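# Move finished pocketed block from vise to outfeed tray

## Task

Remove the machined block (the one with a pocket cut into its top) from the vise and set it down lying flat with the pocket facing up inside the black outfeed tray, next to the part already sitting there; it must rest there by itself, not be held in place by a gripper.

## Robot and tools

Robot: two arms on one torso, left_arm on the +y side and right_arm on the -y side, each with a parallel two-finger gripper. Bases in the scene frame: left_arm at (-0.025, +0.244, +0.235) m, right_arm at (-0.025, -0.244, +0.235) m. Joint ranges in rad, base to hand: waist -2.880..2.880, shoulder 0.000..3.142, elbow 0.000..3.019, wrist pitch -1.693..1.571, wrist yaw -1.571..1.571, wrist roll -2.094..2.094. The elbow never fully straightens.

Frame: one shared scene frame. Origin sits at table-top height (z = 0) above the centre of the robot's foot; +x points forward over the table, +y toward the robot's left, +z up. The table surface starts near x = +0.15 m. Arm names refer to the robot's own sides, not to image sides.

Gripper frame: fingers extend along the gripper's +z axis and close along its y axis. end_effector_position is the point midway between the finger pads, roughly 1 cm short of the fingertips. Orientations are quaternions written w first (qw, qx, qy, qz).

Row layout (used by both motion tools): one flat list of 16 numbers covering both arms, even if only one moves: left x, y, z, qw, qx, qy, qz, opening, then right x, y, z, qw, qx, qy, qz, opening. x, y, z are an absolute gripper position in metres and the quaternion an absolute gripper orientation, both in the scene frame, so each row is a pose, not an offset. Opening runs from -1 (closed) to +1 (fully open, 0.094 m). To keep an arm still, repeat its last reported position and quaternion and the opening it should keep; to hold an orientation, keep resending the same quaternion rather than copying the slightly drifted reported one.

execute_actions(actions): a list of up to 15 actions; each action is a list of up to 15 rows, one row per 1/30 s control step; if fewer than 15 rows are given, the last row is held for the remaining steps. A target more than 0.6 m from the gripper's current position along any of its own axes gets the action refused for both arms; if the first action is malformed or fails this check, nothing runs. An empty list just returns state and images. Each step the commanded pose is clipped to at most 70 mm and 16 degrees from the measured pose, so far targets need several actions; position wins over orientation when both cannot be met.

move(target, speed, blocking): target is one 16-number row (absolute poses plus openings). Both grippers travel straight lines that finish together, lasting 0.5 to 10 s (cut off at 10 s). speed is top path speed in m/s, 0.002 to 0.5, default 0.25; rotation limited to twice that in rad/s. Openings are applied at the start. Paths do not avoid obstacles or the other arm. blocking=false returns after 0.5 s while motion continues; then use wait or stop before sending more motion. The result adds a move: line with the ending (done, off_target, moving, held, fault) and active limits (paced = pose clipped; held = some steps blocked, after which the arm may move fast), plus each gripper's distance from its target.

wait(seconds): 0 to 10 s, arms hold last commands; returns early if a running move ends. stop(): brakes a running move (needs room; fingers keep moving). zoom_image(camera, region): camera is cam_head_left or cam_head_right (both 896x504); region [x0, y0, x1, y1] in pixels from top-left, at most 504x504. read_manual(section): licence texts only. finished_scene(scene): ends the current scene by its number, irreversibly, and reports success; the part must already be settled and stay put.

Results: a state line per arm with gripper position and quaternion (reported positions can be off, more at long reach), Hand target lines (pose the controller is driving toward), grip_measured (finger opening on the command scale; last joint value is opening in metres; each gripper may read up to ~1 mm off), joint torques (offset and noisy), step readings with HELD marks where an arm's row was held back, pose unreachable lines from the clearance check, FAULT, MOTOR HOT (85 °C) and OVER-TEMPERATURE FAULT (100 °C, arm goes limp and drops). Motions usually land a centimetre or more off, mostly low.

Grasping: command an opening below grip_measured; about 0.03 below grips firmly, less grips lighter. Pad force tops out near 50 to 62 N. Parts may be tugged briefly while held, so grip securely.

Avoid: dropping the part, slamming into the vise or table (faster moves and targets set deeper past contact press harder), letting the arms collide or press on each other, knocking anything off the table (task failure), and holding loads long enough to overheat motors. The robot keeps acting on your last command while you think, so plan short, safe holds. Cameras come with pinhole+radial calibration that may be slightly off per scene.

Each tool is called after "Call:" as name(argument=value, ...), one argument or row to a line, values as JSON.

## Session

Call:
execute_actions(
  actions=[],
)

Scene clock: 0.00 s.
left_arm: end_effector_position=(+0.6848, +0.2249, +0.3908) grip_measured=+1.000 end_effector_quat_wxyz=(+0.241, -0.355, +0.898, -0.099) | right_arm: end_effector_position=(+0.4094, +0.3639, +0.1429) grip_measured=+1.000 end_effector_quat_wxyz=(-0.027, +0.091, +0.994, +0.050)
Joint positions: left_arm=[-1.667  1.653  1.586 -0.777 -0.029 -0.778  0.094] | right_arm=[-0.558  2.393  2.108 -1.12   0.071  1.121  0.094]
Joint velocities: left_arm=[-0.005 -0.015  0.012 -0.007 -0.022  0.022  0.   ] | right_arm=[-0.005  0.005 -0.012 -0.002  0.081  0.037  0.   ]
Joint torques (N m, as the arm reports them, + toward a larger angle): no reading
Hand target (left_arm): +0.694, +0.225, +0.406; +0.255, -0.354, +0.894, -0.105
Hand target (right_arm): +0.415, +0.370, +0.148; -0.022, +0.092, +0.994, +0.058

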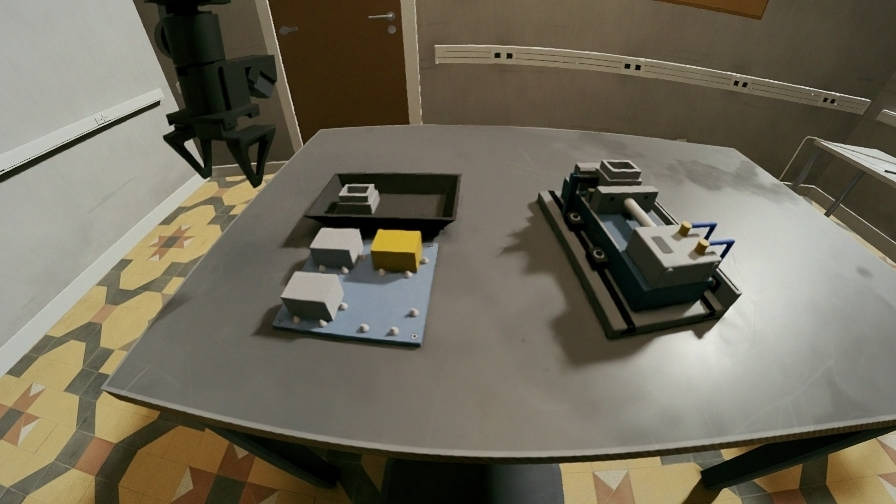

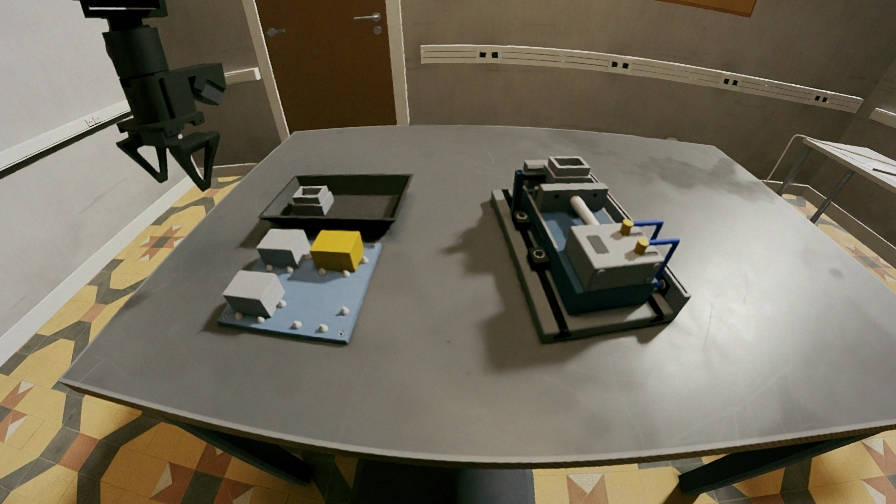

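Call:
move(
  target=[0.685,0.225,0.40,0.241,-0.355,0.898,-0.099,1, 0.52,-0.2,0.17,0,-0.76,0.649,0,0.5],
  speed=0.35,
)

Call:
move(
  target=[0.62,0.33,0.40,0.241,-0.355,0.898,-0.099,1, 0.52,-0.2,0.125,0,-0.76,0.649,0,0.5],
  speed=0.15,
)

Call:
zoom_image(
  camera="cam_head_left",
  region=[520, 80, 720, 230],
)

Call:
zoom_image(
  camera="cam_head_right",
  region=[470, 80, 670, 230],
)

Scene clock: 4.20 s.
left_arm: end_effector_position=(+0.6829, +0.2249, +0.3896) grip_measured=+1.000 end_effector_quat_wxyz=(+0.237, -0.356, +0.899, -0.097) | right_arm: end_effector_position=(+0.5132, -0.2043, +0.1665) grip_measured=+0.502 end_effector_quat_wxyz=(-0.012, -0.755, +0.656, +0.011)
Joint positions: left_arm=[-1.667  1.653  1.586 -0.786 -0.029 -0.778  0.094] | right_arm=[-1.431  1.81   1.255 -0.851  0.029 -1.63   0.071]
Joint velocities: left_arm=[-0.005 -0.005 -0.007 -0.002 -0.037  0.007  0.   ] | right_arm=[ 0.005 -0.005 -0.017 -0.012 -0.022 -0.125 -0.   ]
Joint torques (N m, as the arm reports them, + toward a larger angle): left_arm=[  1.56 -17.33  10.44   0.6   -0.06  -0.1 ] | right_arm=[  1.14 -17.35   8.2    0.43  -0.23  -0.07]
Hand target (left_arm): +0.685, +0.225, +0.400; +0.241, -0.355, +0.898, -0.099
Hand target (right_arm): +0.518, -0.200, +0.173; +0.003, +0.760, -0.650, -0.004
Off the commanded pose (left_arm): 0.011 m, 1 deg.
Off the commanded pose (right_arm): 0.009 m, 2 deg.
move: off_target (left_arm)

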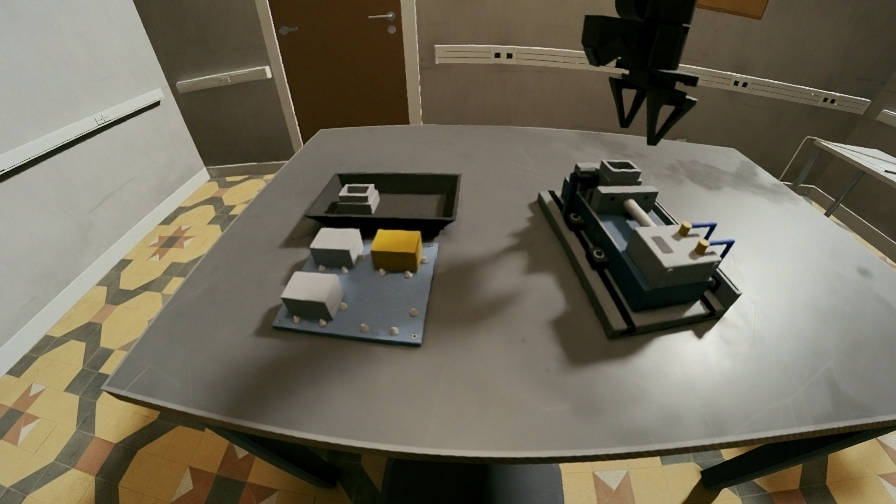

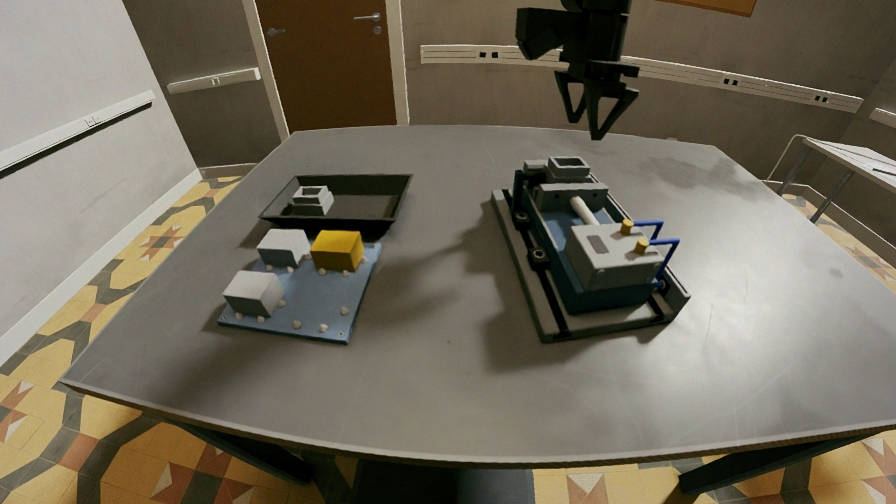

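Scene clock: 5.40 s.
left_arm: end_effector_position=(+0.6180, +0.3325, +0.3924) grip_measured=+1.000 end_effector_quat_wxyz=(+0.228, -0.366, +0.897, -0.096) | right_arm: end_effector_position=(+0.5211, -0.2028, +0.1334) grip_measured=+0.502 end_effector_quat_wxyz=(+0.002, -0.756, +0.654, -0.003)
Joint positions: left_arm=[-1.453  1.516  1.407 -0.77   0.109 -0.636  0.094] | right_arm=[-1.431  1.867  1.24  -0.738  0.029 -1.636  0.071]
Joint velocities: left_arm=[ 0.005 -0.005 -0.002 -0.012 -0.051 -0.022  0.   ] | right_arm=[ 0.005  0.015 -0.022  0.002  0.022  0.007 -0.   ]
Joint torques (N m, as the arm reports them, + toward a larger angle): left_arm=[  1.58 -15.56   8.78   2.2    0.08   0.01] | right_arm=[  1.18 -14.85   7.76   0.56  -0.19  -0.05]
Hand target (left_arm): +0.621, +0.331, +0.400; +0.242, -0.355, +0.898, -0.099
Hand target (right_arm): +0.519, -0.200, +0.125; -0.000, +0.760, -0.649, -0.000
Off the commanded pose (left_arm): 0.008 m, 2 deg.
Off the commanded pose (right_arm): 0.009 m, 1 deg.
move: done

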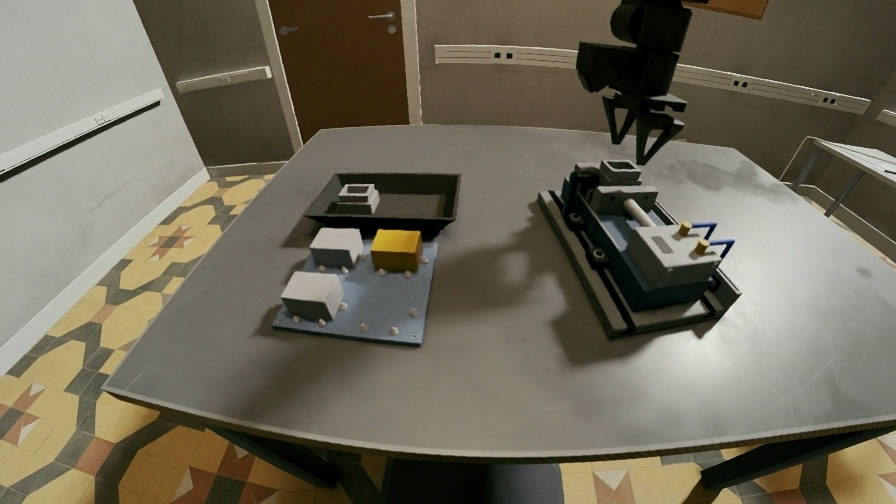

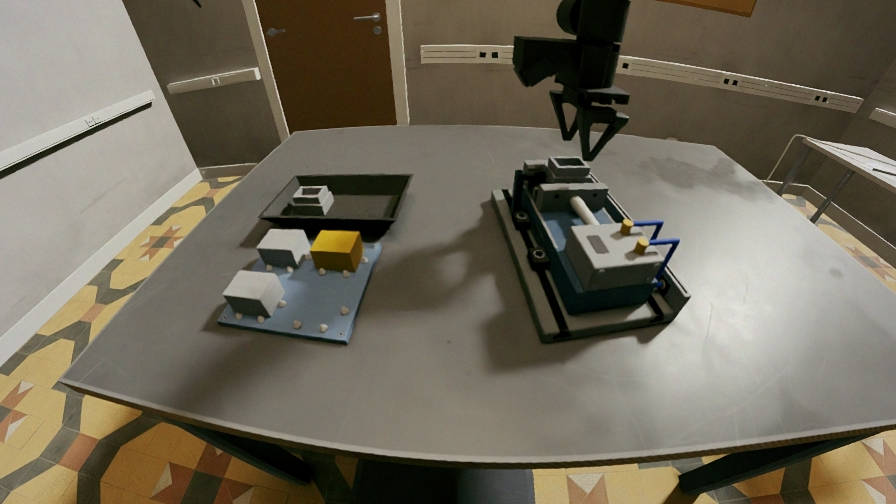

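Region (520, 80, 720, 230) of cam_head_left's 896x504 image, scaled by 2.520, with more detail than that image has; it fills the top 378 rows of this view, and the rest is white.

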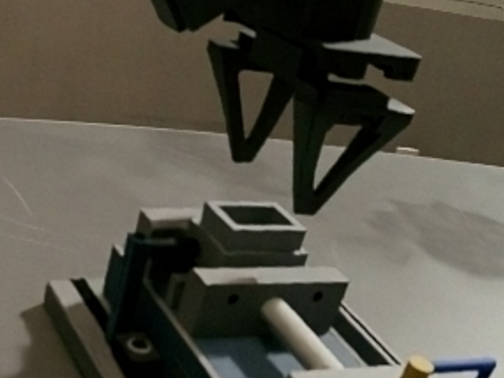

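Region (470, 80, 670, 230) of cam_head_right's 896x504 image, scaled by 2.520, with more detail than that image has; it fills the top 378 rows of this view, and the rest is white.

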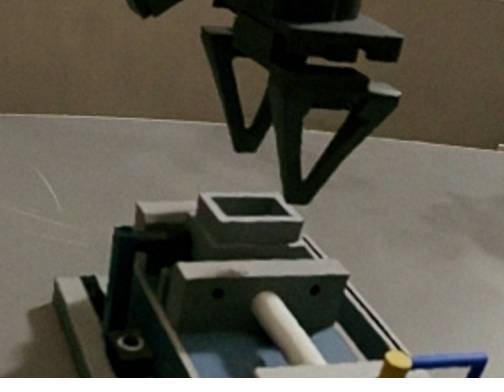

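Call:
move(
  target=[0.618,0.3325,0.3924,0.228,-0.366,0.897,-0.096,1, 0.509,-0.188,0.122,0,-0.76,0.649,0,0.6],
  speed=0.05,
)

Call:
move(
  target=[0.618,0.3325,0.3924,0.228,-0.366,0.897,-0.096,1, 0.509,-0.188,0.104,0,-0.76,0.649,0,0.6],
  speed=0.04,
)

Call:
zoom_image(
  camera="cam_head_left",
  region=[520, 80, 720, 230],
)

Call:
zoom_image(
  camera="cam_head_right",
  region=[470, 80, 670, 230],
)

Scene clock: 6.43 s.
left_arm: end_effector_position=(+0.6180, +0.3325, +0.3924) grip_measured=+1.000 end_effector_quat_wxyz=(+0.228, -0.365, +0.898, -0.096) | right_arm: end_effector_position=(+0.5088, -0.1901, +0.1258) grip_measured=+0.598 end_effector_quat_wxyz=(-0.000, -0.762, +0.648, +0.001)
Joint positions: left_arm=[-1.453  1.516  1.407 -0.77   0.109 -0.633  0.094] | right_arm=[-1.406  1.867  1.209 -0.716  0.032 -1.628  0.075]
Joint velocities: left_arm=[ 0.005 -0.005  0.007 -0.002  0.007  0.007  0.   ] | right_arm=[-0.005 -0.015 -0.002 -0.002  0.022 -0.066 -0.   ]
Joint torques (N m, as the arm reports them, + toward a larger angle): left_arm=[  2.13 -14.83   9.01   1.21  -0.05  -0.12] | right_arm=[  1.56 -15.51   7.4    0.55  -0.05   0.17]
Hand target (left_arm): +0.618, +0.333, +0.392; +0.228, -0.366, +0.897, -0.096
Hand target (right_arm): +0.509, -0.188, +0.122; +0.000, +0.760, -0.649, +0.000
Off the commanded pose (left_arm): 0.000 m, 0 deg.
Off the commanded pose (right_arm): 0.004 m, 0 deg.
move: done

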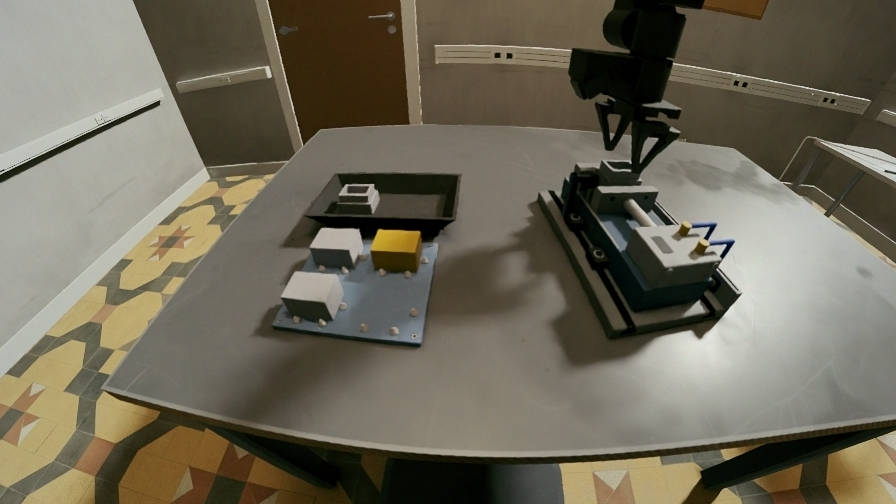

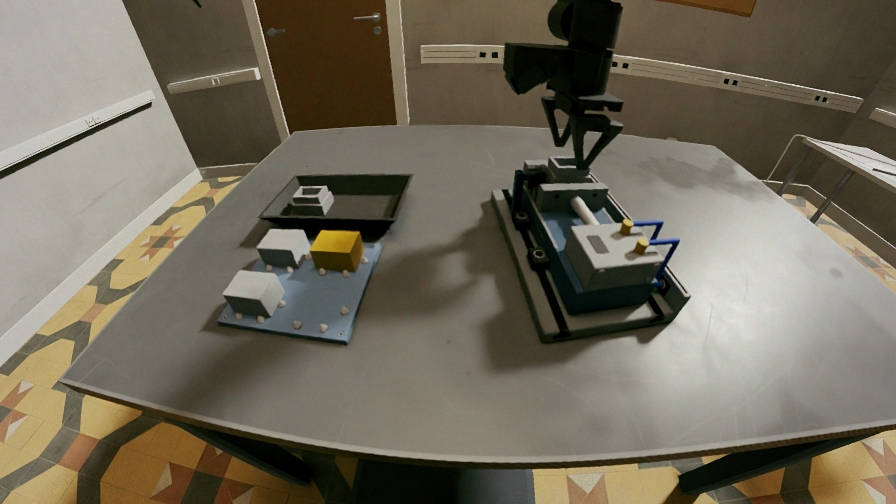

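Scene clock: 7.33 s.
left_arm: end_effector_position=(+0.6180, +0.3325, +0.3924) grip_measured=+1.000 end_effector_quat_wxyz=(+0.228, -0.365, +0.898, -0.096) | right_arm: end_effector_position=(+0.5113, -0.1894, +0.1123) grip_measured=+0.598 end_effector_quat_wxyz=(+0.003, -0.762, +0.648, -0.002)
Joint positions: left_arm=[-1.453  1.516  1.407 -0.77   0.109 -0.633  0.094] | right_arm=[-1.406  1.895  1.209 -0.679  0.032 -1.628  0.075]
Joint velocities: left_arm=[ 0.005 -0.005 -0.007 -0.007  0.007  0.007  0.   ] | right_arm=[-0.015 -0.005 -0.002  0.012 -0.022 -0.066 -0.   ]
Joint torques (N m, as the arm reports them, + toward a larger angle): left_arm=[  2.18 -14.76   9.01   1.21  -0.04  -0.12] | right_arm=[  1.03 -15.15   6.98   0.53  -0.07   0.14]
Hand target (left_arm): +0.618, +0.333, +0.392; +0.228, -0.366, +0.897, -0.096
Hand target (right_arm): +0.509, -0.188, +0.104; +0.000, +0.760, -0.649, +0.000
Off the commanded pose (left_arm): 0.000 m, 0 deg.
Off the commanded pose (right_arm): 0.009 m, 1 deg.
move: done

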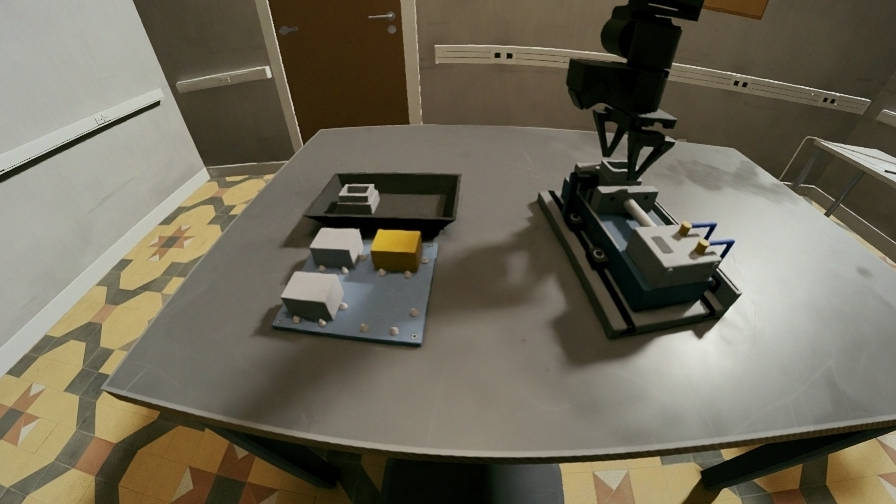

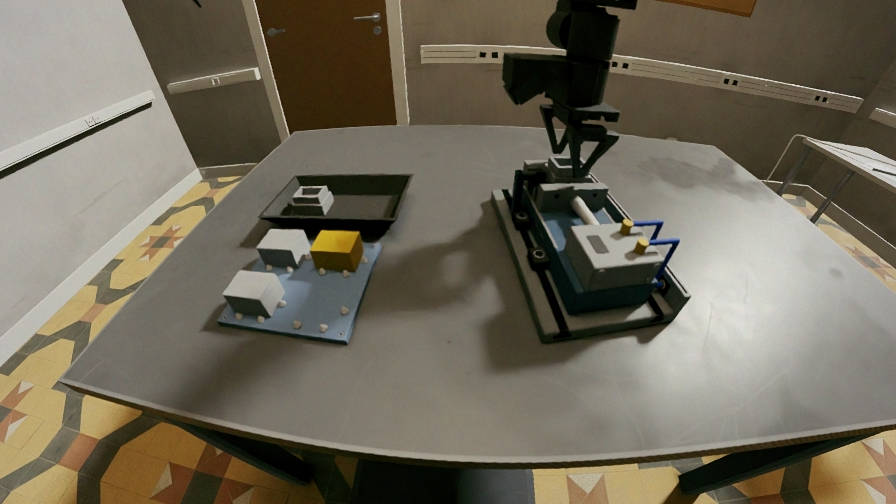

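Region (520, 80, 720, 230) of cam_head_left's 896x504 image, scaled by 2.520, with more detail than that image has; it fills the top 378 rows of this view, and the rest is white.

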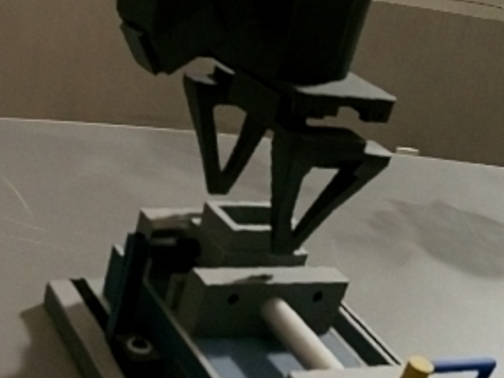

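Region (470, 80, 670, 230) of cam_head_right's 896x504 image, scaled by 2.520, with more detail than that image has; it fills the top 378 rows of this view, and the rest is white.

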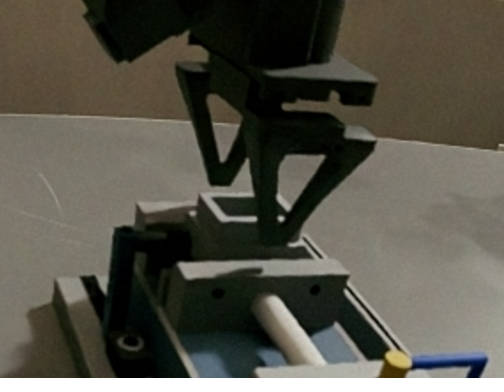

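Call:
move(
  target=[0.618,0.3325,0.3924,0.228,-0.366,0.897,-0.096,1, 0.503,-0.187,0.100,0,-0.76,0.649,0,0.3],
  speed=0.03,
)

Call:
move(
  target=[0.618,0.3325,0.3924,0.228,-0.366,0.897,-0.096,1, 0.503,-0.187,0.100,0,-0.76,0.649,0,-0.4],
  speed=0.03,
)

Call:
zoom_image(
  camera="cam_head_left",
  region=[520, 80, 720, 230],
)

Scene clock: 8.33 s.
left_arm: end_effector_position=(+0.6180, +0.3325, +0.3924) grip_measured=+1.000 end_effector_quat_wxyz=(+0.228, -0.365, +0.898, -0.096) | right_arm: end_effector_position=(+0.5055, -0.1899, +0.1079) grip_measured=+0.302 end_effector_quat_wxyz=(+0.003, -0.761, +0.649, -0.002)
Joint positions: left_arm=[-1.453  1.516  1.407 -0.77   0.109 -0.633  0.094] | right_arm=[-1.406  1.895  1.19  -0.662  0.032 -1.626  0.061]
Joint velocities: left_arm=[ 0.005  0.005 -0.017  0.002 -0.022  0.022  0.   ] | right_arm=[-0.005  0.015 -0.002  0.017 -0.007 -0.007 -0.001]
Joint torques (N m, as the arm reports them, + toward a larger angle): left_arm=[  2.17 -14.78   9.01   1.22  -0.04  -0.12] | right_arm=[  1.46 -14.95   6.92   0.34  -0.06   0.16]
Hand target (left_arm): +0.618, +0.333, +0.392; +0.228, -0.366, +0.897, -0.096
Hand target (right_arm): +0.503, -0.187, +0.100; +0.000, +0.761, -0.649, +0.000
Off the commanded pose (left_arm): 0.000 m, 0 deg.
Off the commanded pose (right_arm): 0.009 m, 0 deg.
move: done

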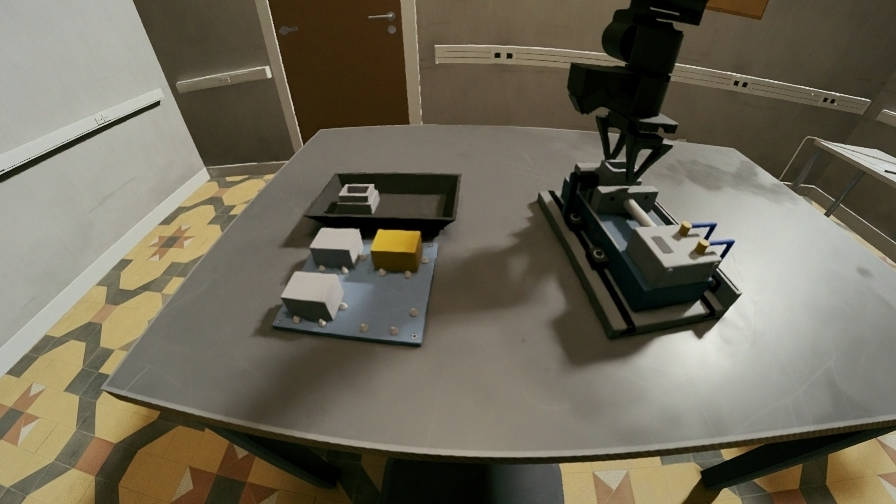

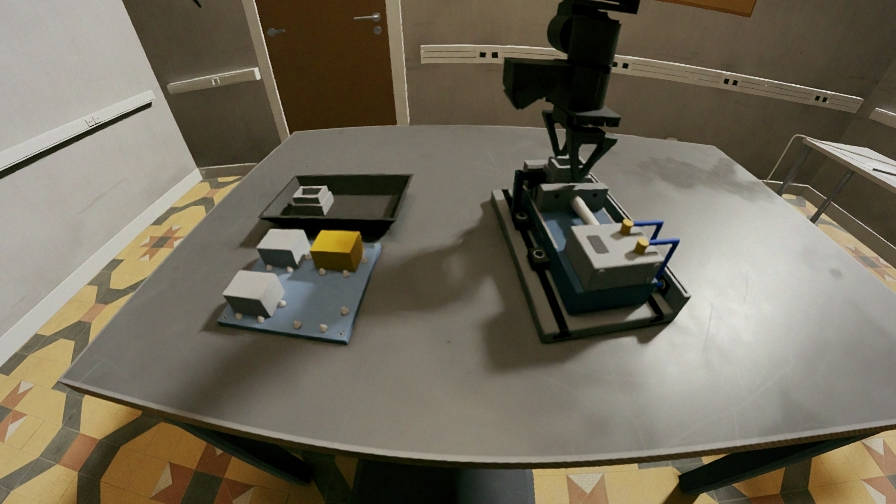

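Scene clock: 9.03 s.
left_arm: end_effector_position=(+0.6180, +0.3325, +0.3924) grip_measured=+1.000 end_effector_quat_wxyz=(+0.228, -0.365, +0.898, -0.096) | right_arm: end_effector_position=(+0.5055, -0.1899, +0.1079) grip_measured=-0.240 end_effector_quat_wxyz=(+0.003, -0.761, +0.649, -0.002)
Joint positions: left_arm=[-1.453  1.516  1.407 -0.77   0.109 -0.633  0.094] | right_arm=[-1.406  1.895  1.19  -0.662  0.032 -1.625  0.036]
Joint velocities: left_arm=[-0.005 -0.015 -0.007 -0.012 -0.022 -0.022  0.   ] | right_arm=[-0.005 -0.015 -0.002 -0.007  0.007 -0.007  0.   ]
Joint torques (N m, as the arm reports them, + toward a larger angle): left_arm=[  2.15 -14.78   9.     1.22  -0.04  -0.13] | right_arm=[  0.79 -14.88   6.83   0.57  -0.08   0.15]
Hand target (left_arm): +0.618, +0.333, +0.392; +0.228, -0.366, +0.897, -0.096
Hand target (right_arm): +0.503, -0.187, +0.100; +0.000, +0.760, -0.649, +0.000
Off the commanded pose (left_arm): 0.000 m, 0 deg.
Off the commanded pose (right_arm): 0.009 m, 0 deg.
move: done

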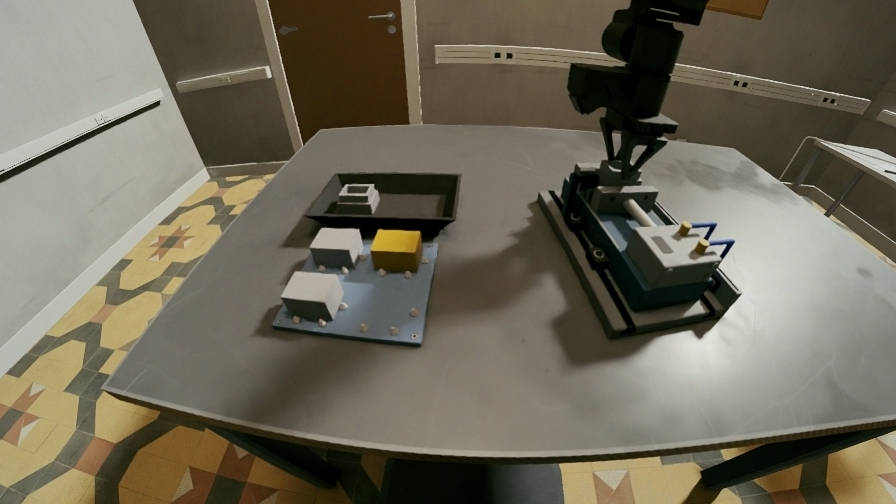

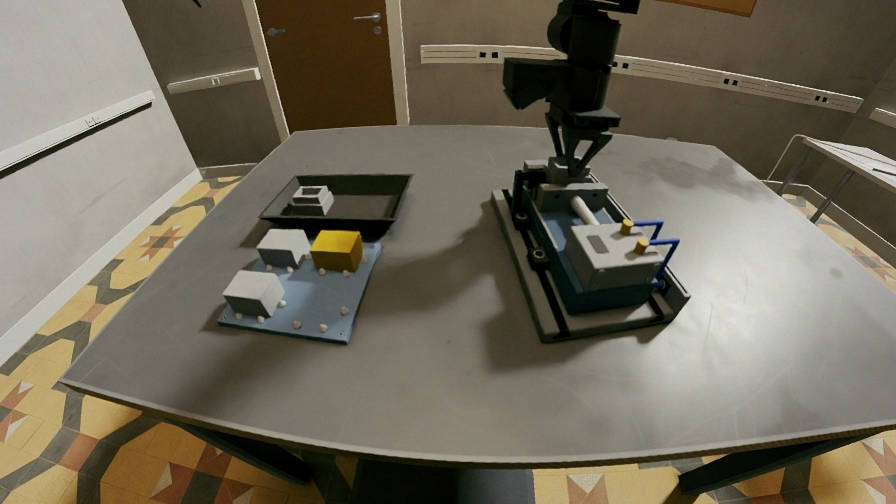

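Region (520, 80, 720, 230) of cam_head_left's 896x504 image, scaled by 2.520, with more detail than that image has; it fills the top 378 rows of this view, and the rest is white.

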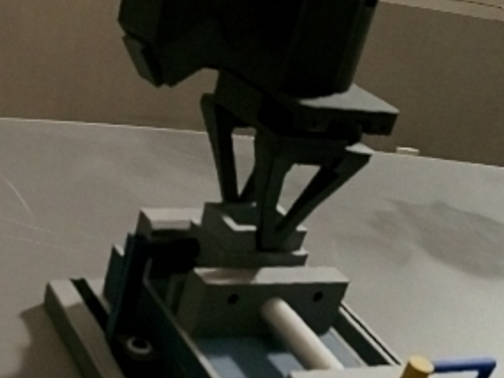

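Call:
move(
  target=[0.58,0.39,0.40,0.228,-0.366,0.897,-0.096,1, 0.508,-0.188,0.17,0,-0.76,0.649,0,-0.3],
  speed=0.08,
)

Call:
move(
  target=[0.45,0.52,0.40,0.228,-0.366,0.897,-0.096,1, 0.53,0.03,0.15,0,-0.707,0.707,0,-0.3],
  speed=0.2,
)

Call:
move(
  target=[0.45,0.52,0.40,0.228,-0.366,0.897,-0.096,1, 0.535,0.135,0.085,0,-0.707,0.707,0,-0.3],
  speed=0.15,
)

Call:
zoom_image(
  camera="cam_head_left",
  region=[290, 100, 510, 260],
)

Scene clock: 10.53 s.
left_arm: end_effector_position=(+0.5846, +0.3911, +0.3947) grip_measured=+1.000 end_effector_quat_wxyz=(+0.228, -0.373, +0.894, -0.097) | right_arm: end_effector_position=(+0.4929, -0.1927, +0.1531) grip_measured=-0.240 end_effector_quat_wxyz=(-0.013, -0.761, +0.649, +0.014)
Joint positions: left_arm=[-1.321  1.47   1.348 -0.77   0.191 -0.546  0.094] | right_arm=[-1.406  1.802  1.19  -0.8    0.032 -1.624  0.036]
Joint velocities: left_arm=[-0.024 -0.015 -0.012 -0.012  0.022  0.037  0.   ] | right_arm=[-0.005  0.005 -0.007  0.007  0.022  0.037 -0.   ]
Joint torques (N m, as the arm reports them, + toward a larger angle): left_arm=[  2.66 -14.9    8.77   0.63   0.11   0.02] | right_arm=[  1.09 -16.58  10.25  -0.33  -0.03   0.13]
Hand target (left_arm): +0.581, +0.390, +0.400; +0.229, -0.366, +0.897, -0.096
Hand target (right_arm): +0.509, -0.188, +0.170; -0.000, +0.761, -0.649, -0.000
Off the commanded pose (left_arm): 0.007 m, 1 deg.
Off the commanded pose (right_arm): 0.023 m, 2 deg.
move: off_target (right_arm)

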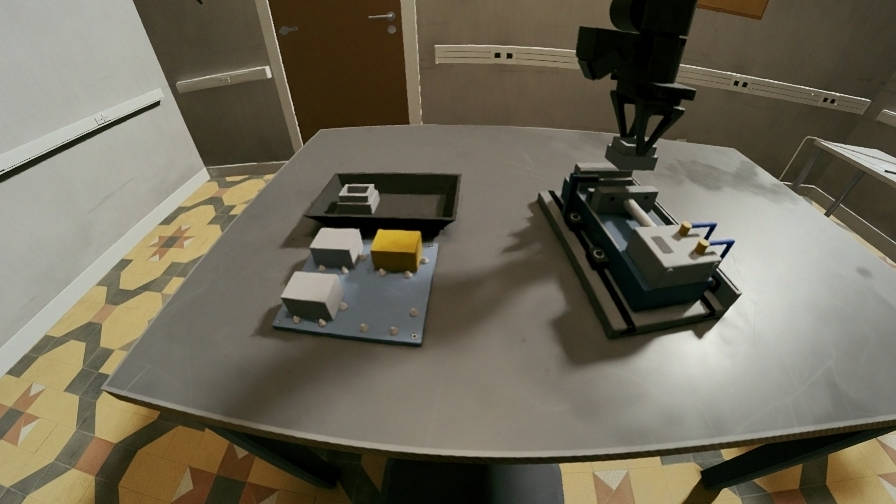

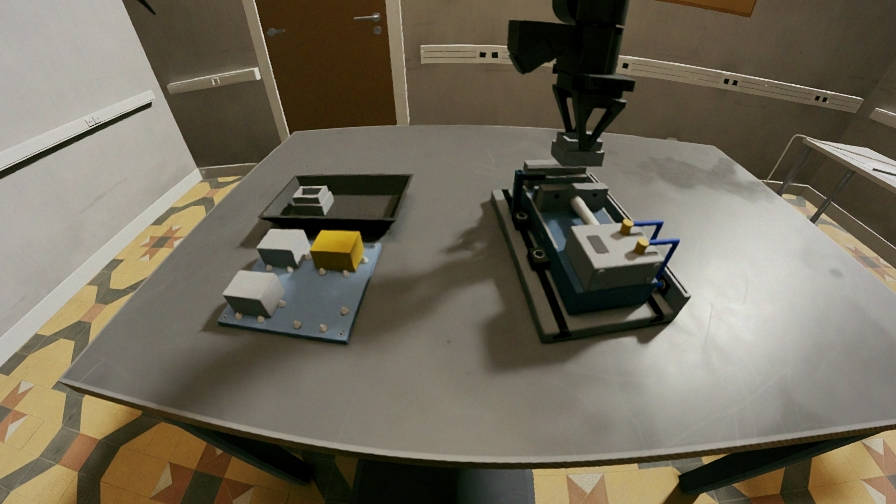

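Scene clock: 12.23 s.
left_arm: end_effector_position=(+0.4530, +0.5274, +0.3950) grip_measured=+1.000 end_effector_quat_wxyz=(+0.230, -0.375, +0.893, -0.095) | right_arm: end_effector_position=(+0.5120, +0.0260, +0.1403) grip_measured=-0.240 end_effector_quat_wxyz=(-0.011, -0.714, +0.700, +0.004)
Joint positions: left_arm=[-0.918  1.369  1.191 -0.816  0.426 -0.21   0.094] | right_arm=[-1.025  2.004  1.473 -0.893  0.103 -1.109  0.036]
Joint velocities: left_arm=[-0.005 -0.005 -0.017 -0.012  0.022 -0.007  0.   ] | right_arm=[ 0.015 -0.015 -0.017  0.027  0.007  0.037 -0.   ]
Joint torques (N m, as the arm reports them, + toward a larger angle): left_arm=[  3.06 -12.8    8.7    0.42   0.23   0.01] | right_arm=[  1.93 -17.87  12.36  -0.39  -0.05   0.14]
Hand target (left_arm): +0.451, +0.523, +0.400; +0.231, -0.366, +0.897, -0.095
Hand target (right_arm): +0.531, +0.029, +0.149; -0.002, +0.707, -0.707, +0.002
Off the commanded pose (left_arm): 0.009 m, 1 deg.
Off the commanded pose (right_arm): 0.021 m, 2 deg.
move: off_target (right_arm)

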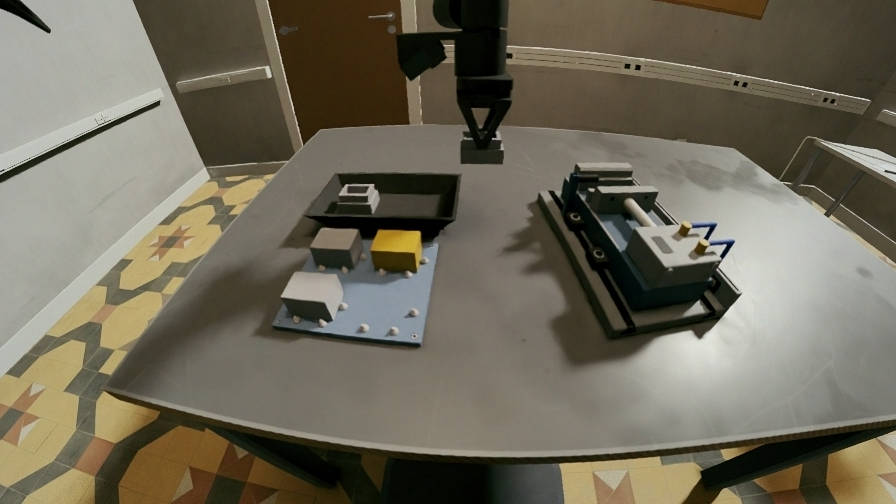

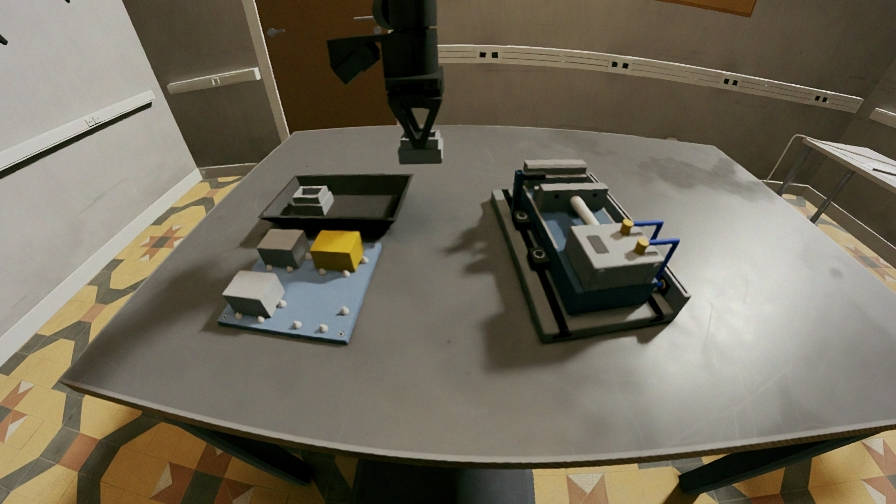

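Scene clock: 13.50 s.
left_arm: end_effector_position=(+0.4521, +0.5263, +0.3970) grip_measured=+1.000 end_effector_quat_wxyz=(+0.230, -0.374, +0.893, -0.095) | right_arm: end_effector_position=(+0.5195, +0.1236, +0.0744) grip_measured=-0.240 end_effector_quat_wxyz=(-0.014, -0.711, +0.703, +0.003)
Joint positions: left_arm=[-0.918  1.364  1.191 -0.822  0.426 -0.208  0.094] | right_arm=[-0.908  2.251  1.72  -0.911  0.122 -0.981  0.036]
Joint velocities: left_arm=[-0.005 -0.005  0.002  0.002  0.051  0.022  0.   ] | right_arm=[-0.005 -0.015  0.002  0.002 -0.022 -0.022  0.001]
Joint torques (N m, as the arm reports them, + toward a larger angle): left_arm=[  2.76 -12.73   8.4    0.43   0.18   0.02] | right_arm=[  3.37 -20.08  12.54  -0.33  -0.06   0.18]
Hand target (left_arm): +0.450, +0.520, +0.400; +0.228, -0.366, +0.897, -0.096
Hand target (right_arm): +0.534, +0.134, +0.084; -0.001, +0.707, -0.707, +0.000
Off the commanded pose (left_arm): 0.007 m, 1 deg.
Off the commanded pose (right_arm): 0.022 m, 2 deg.
move: off_target (right_arm)

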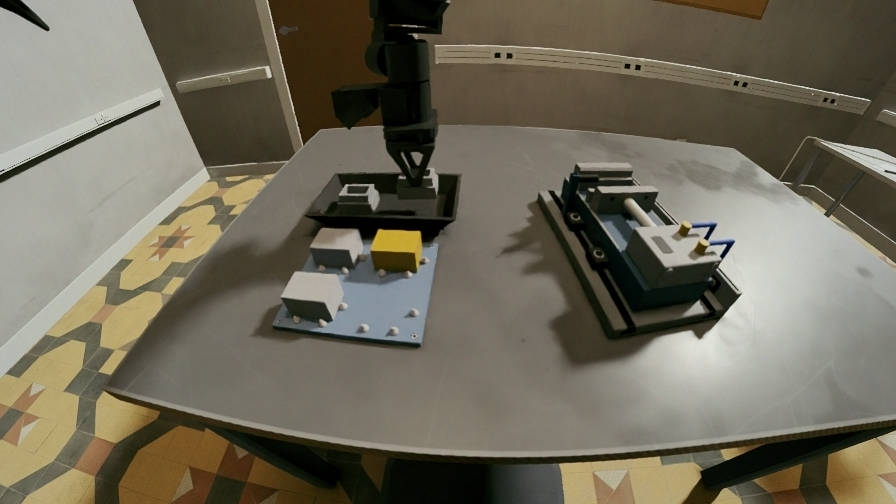

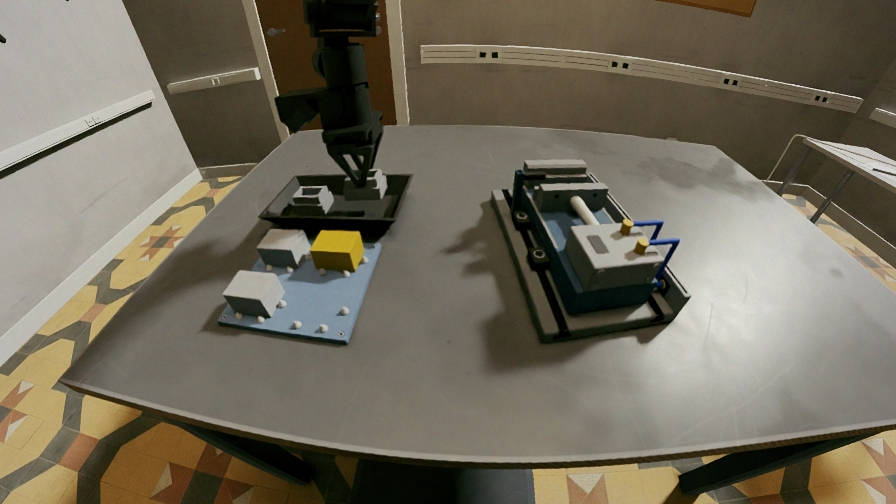

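Region (290, 100, 510, 260) of cam_head_left's 896x504 image, scaled by 2.291, with more detail than that image has; it fills the top 367 rows of this view, and the rest is white.

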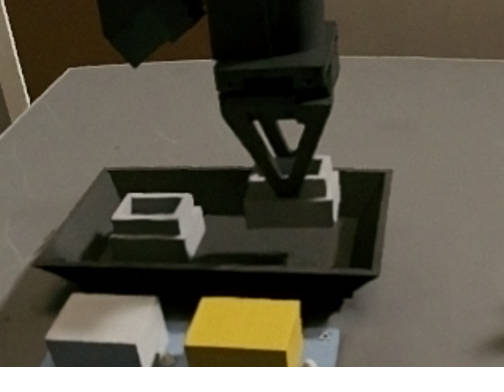

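Call:
move(
  target=[0.452,0.526,0.397,0.23,-0.374,0.893,-0.095,1, 0.54,0.143,0.052,0,-0.707,0.707,0,-0.3],
  speed=0.035,
)

Call:
zoom_image(
  camera="cam_head_left",
  region=[290, 100, 510, 260],
)

Scene clock: 15.03 s.
left_arm: end_effector_position=(+0.4521, +0.5263, +0.3970) grip_measured=+1.000 end_effector_quat_wxyz=(+0.230, -0.374, +0.893, -0.095) | right_arm: end_effector_position=(+0.5234, +0.1303, +0.0470) grip_measured=-0.240 end_effector_quat_wxyz=(-0.019, -0.710, +0.704, +0.004)
Joint positions: left_arm=[-0.918  1.364  1.191 -0.822  0.426 -0.208  0.094] | right_arm=[-0.908  2.321  1.774 -0.905  0.122 -0.979  0.036]
Joint velocities: left_arm=[ 0.005  0.005  0.007 -0.007 -0.095 -0.007  0.   ] | right_arm=[-0.005  0.005  0.012 -0.002 -0.007  0.022 -0.001]
Joint torques (N m, as the arm reports them, + toward a larger angle): left_arm=[  3.16 -11.74   8.73   1.11   0.11  -0.11] | right_arm=[  3.78 -19.75  12.46   0.38  -0.11   0.14]
Hand target (left_arm): +0.452, +0.526, +0.397; +0.230, -0.374, +0.893, -0.095
Hand target (right_arm): +0.539, +0.142, +0.052; -0.000, +0.707, -0.707, -0.000
Off the commanded pose (left_arm): 0.000 m, 0 deg.
Off the commanded pose (right_arm): 0.021 m, 2 deg.
move: off_target (right_arm)

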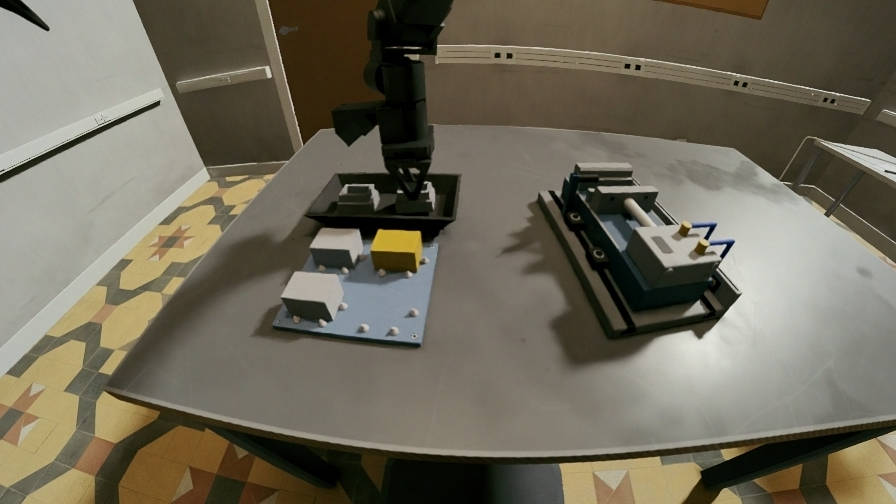

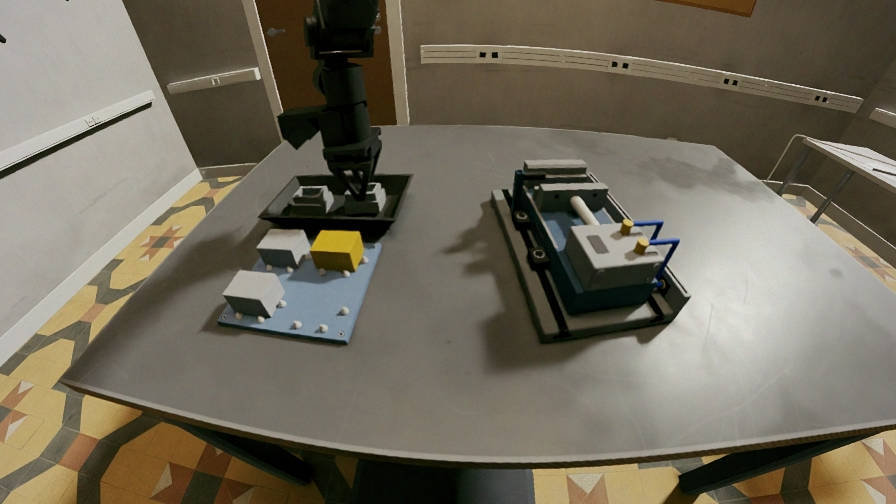

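Region (290, 100, 510, 260) of cam_head_left's 896x504 image, scaled by 2.291, with more detail than that image has; it fills the top 367 rows of this view, and the rest is white.

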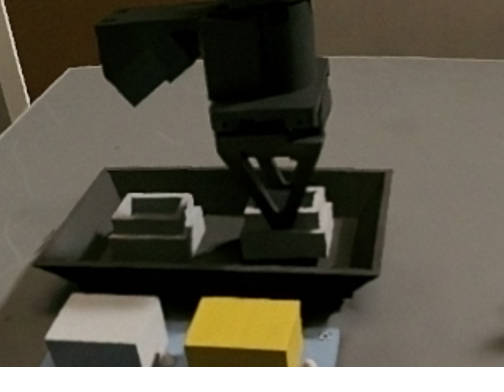

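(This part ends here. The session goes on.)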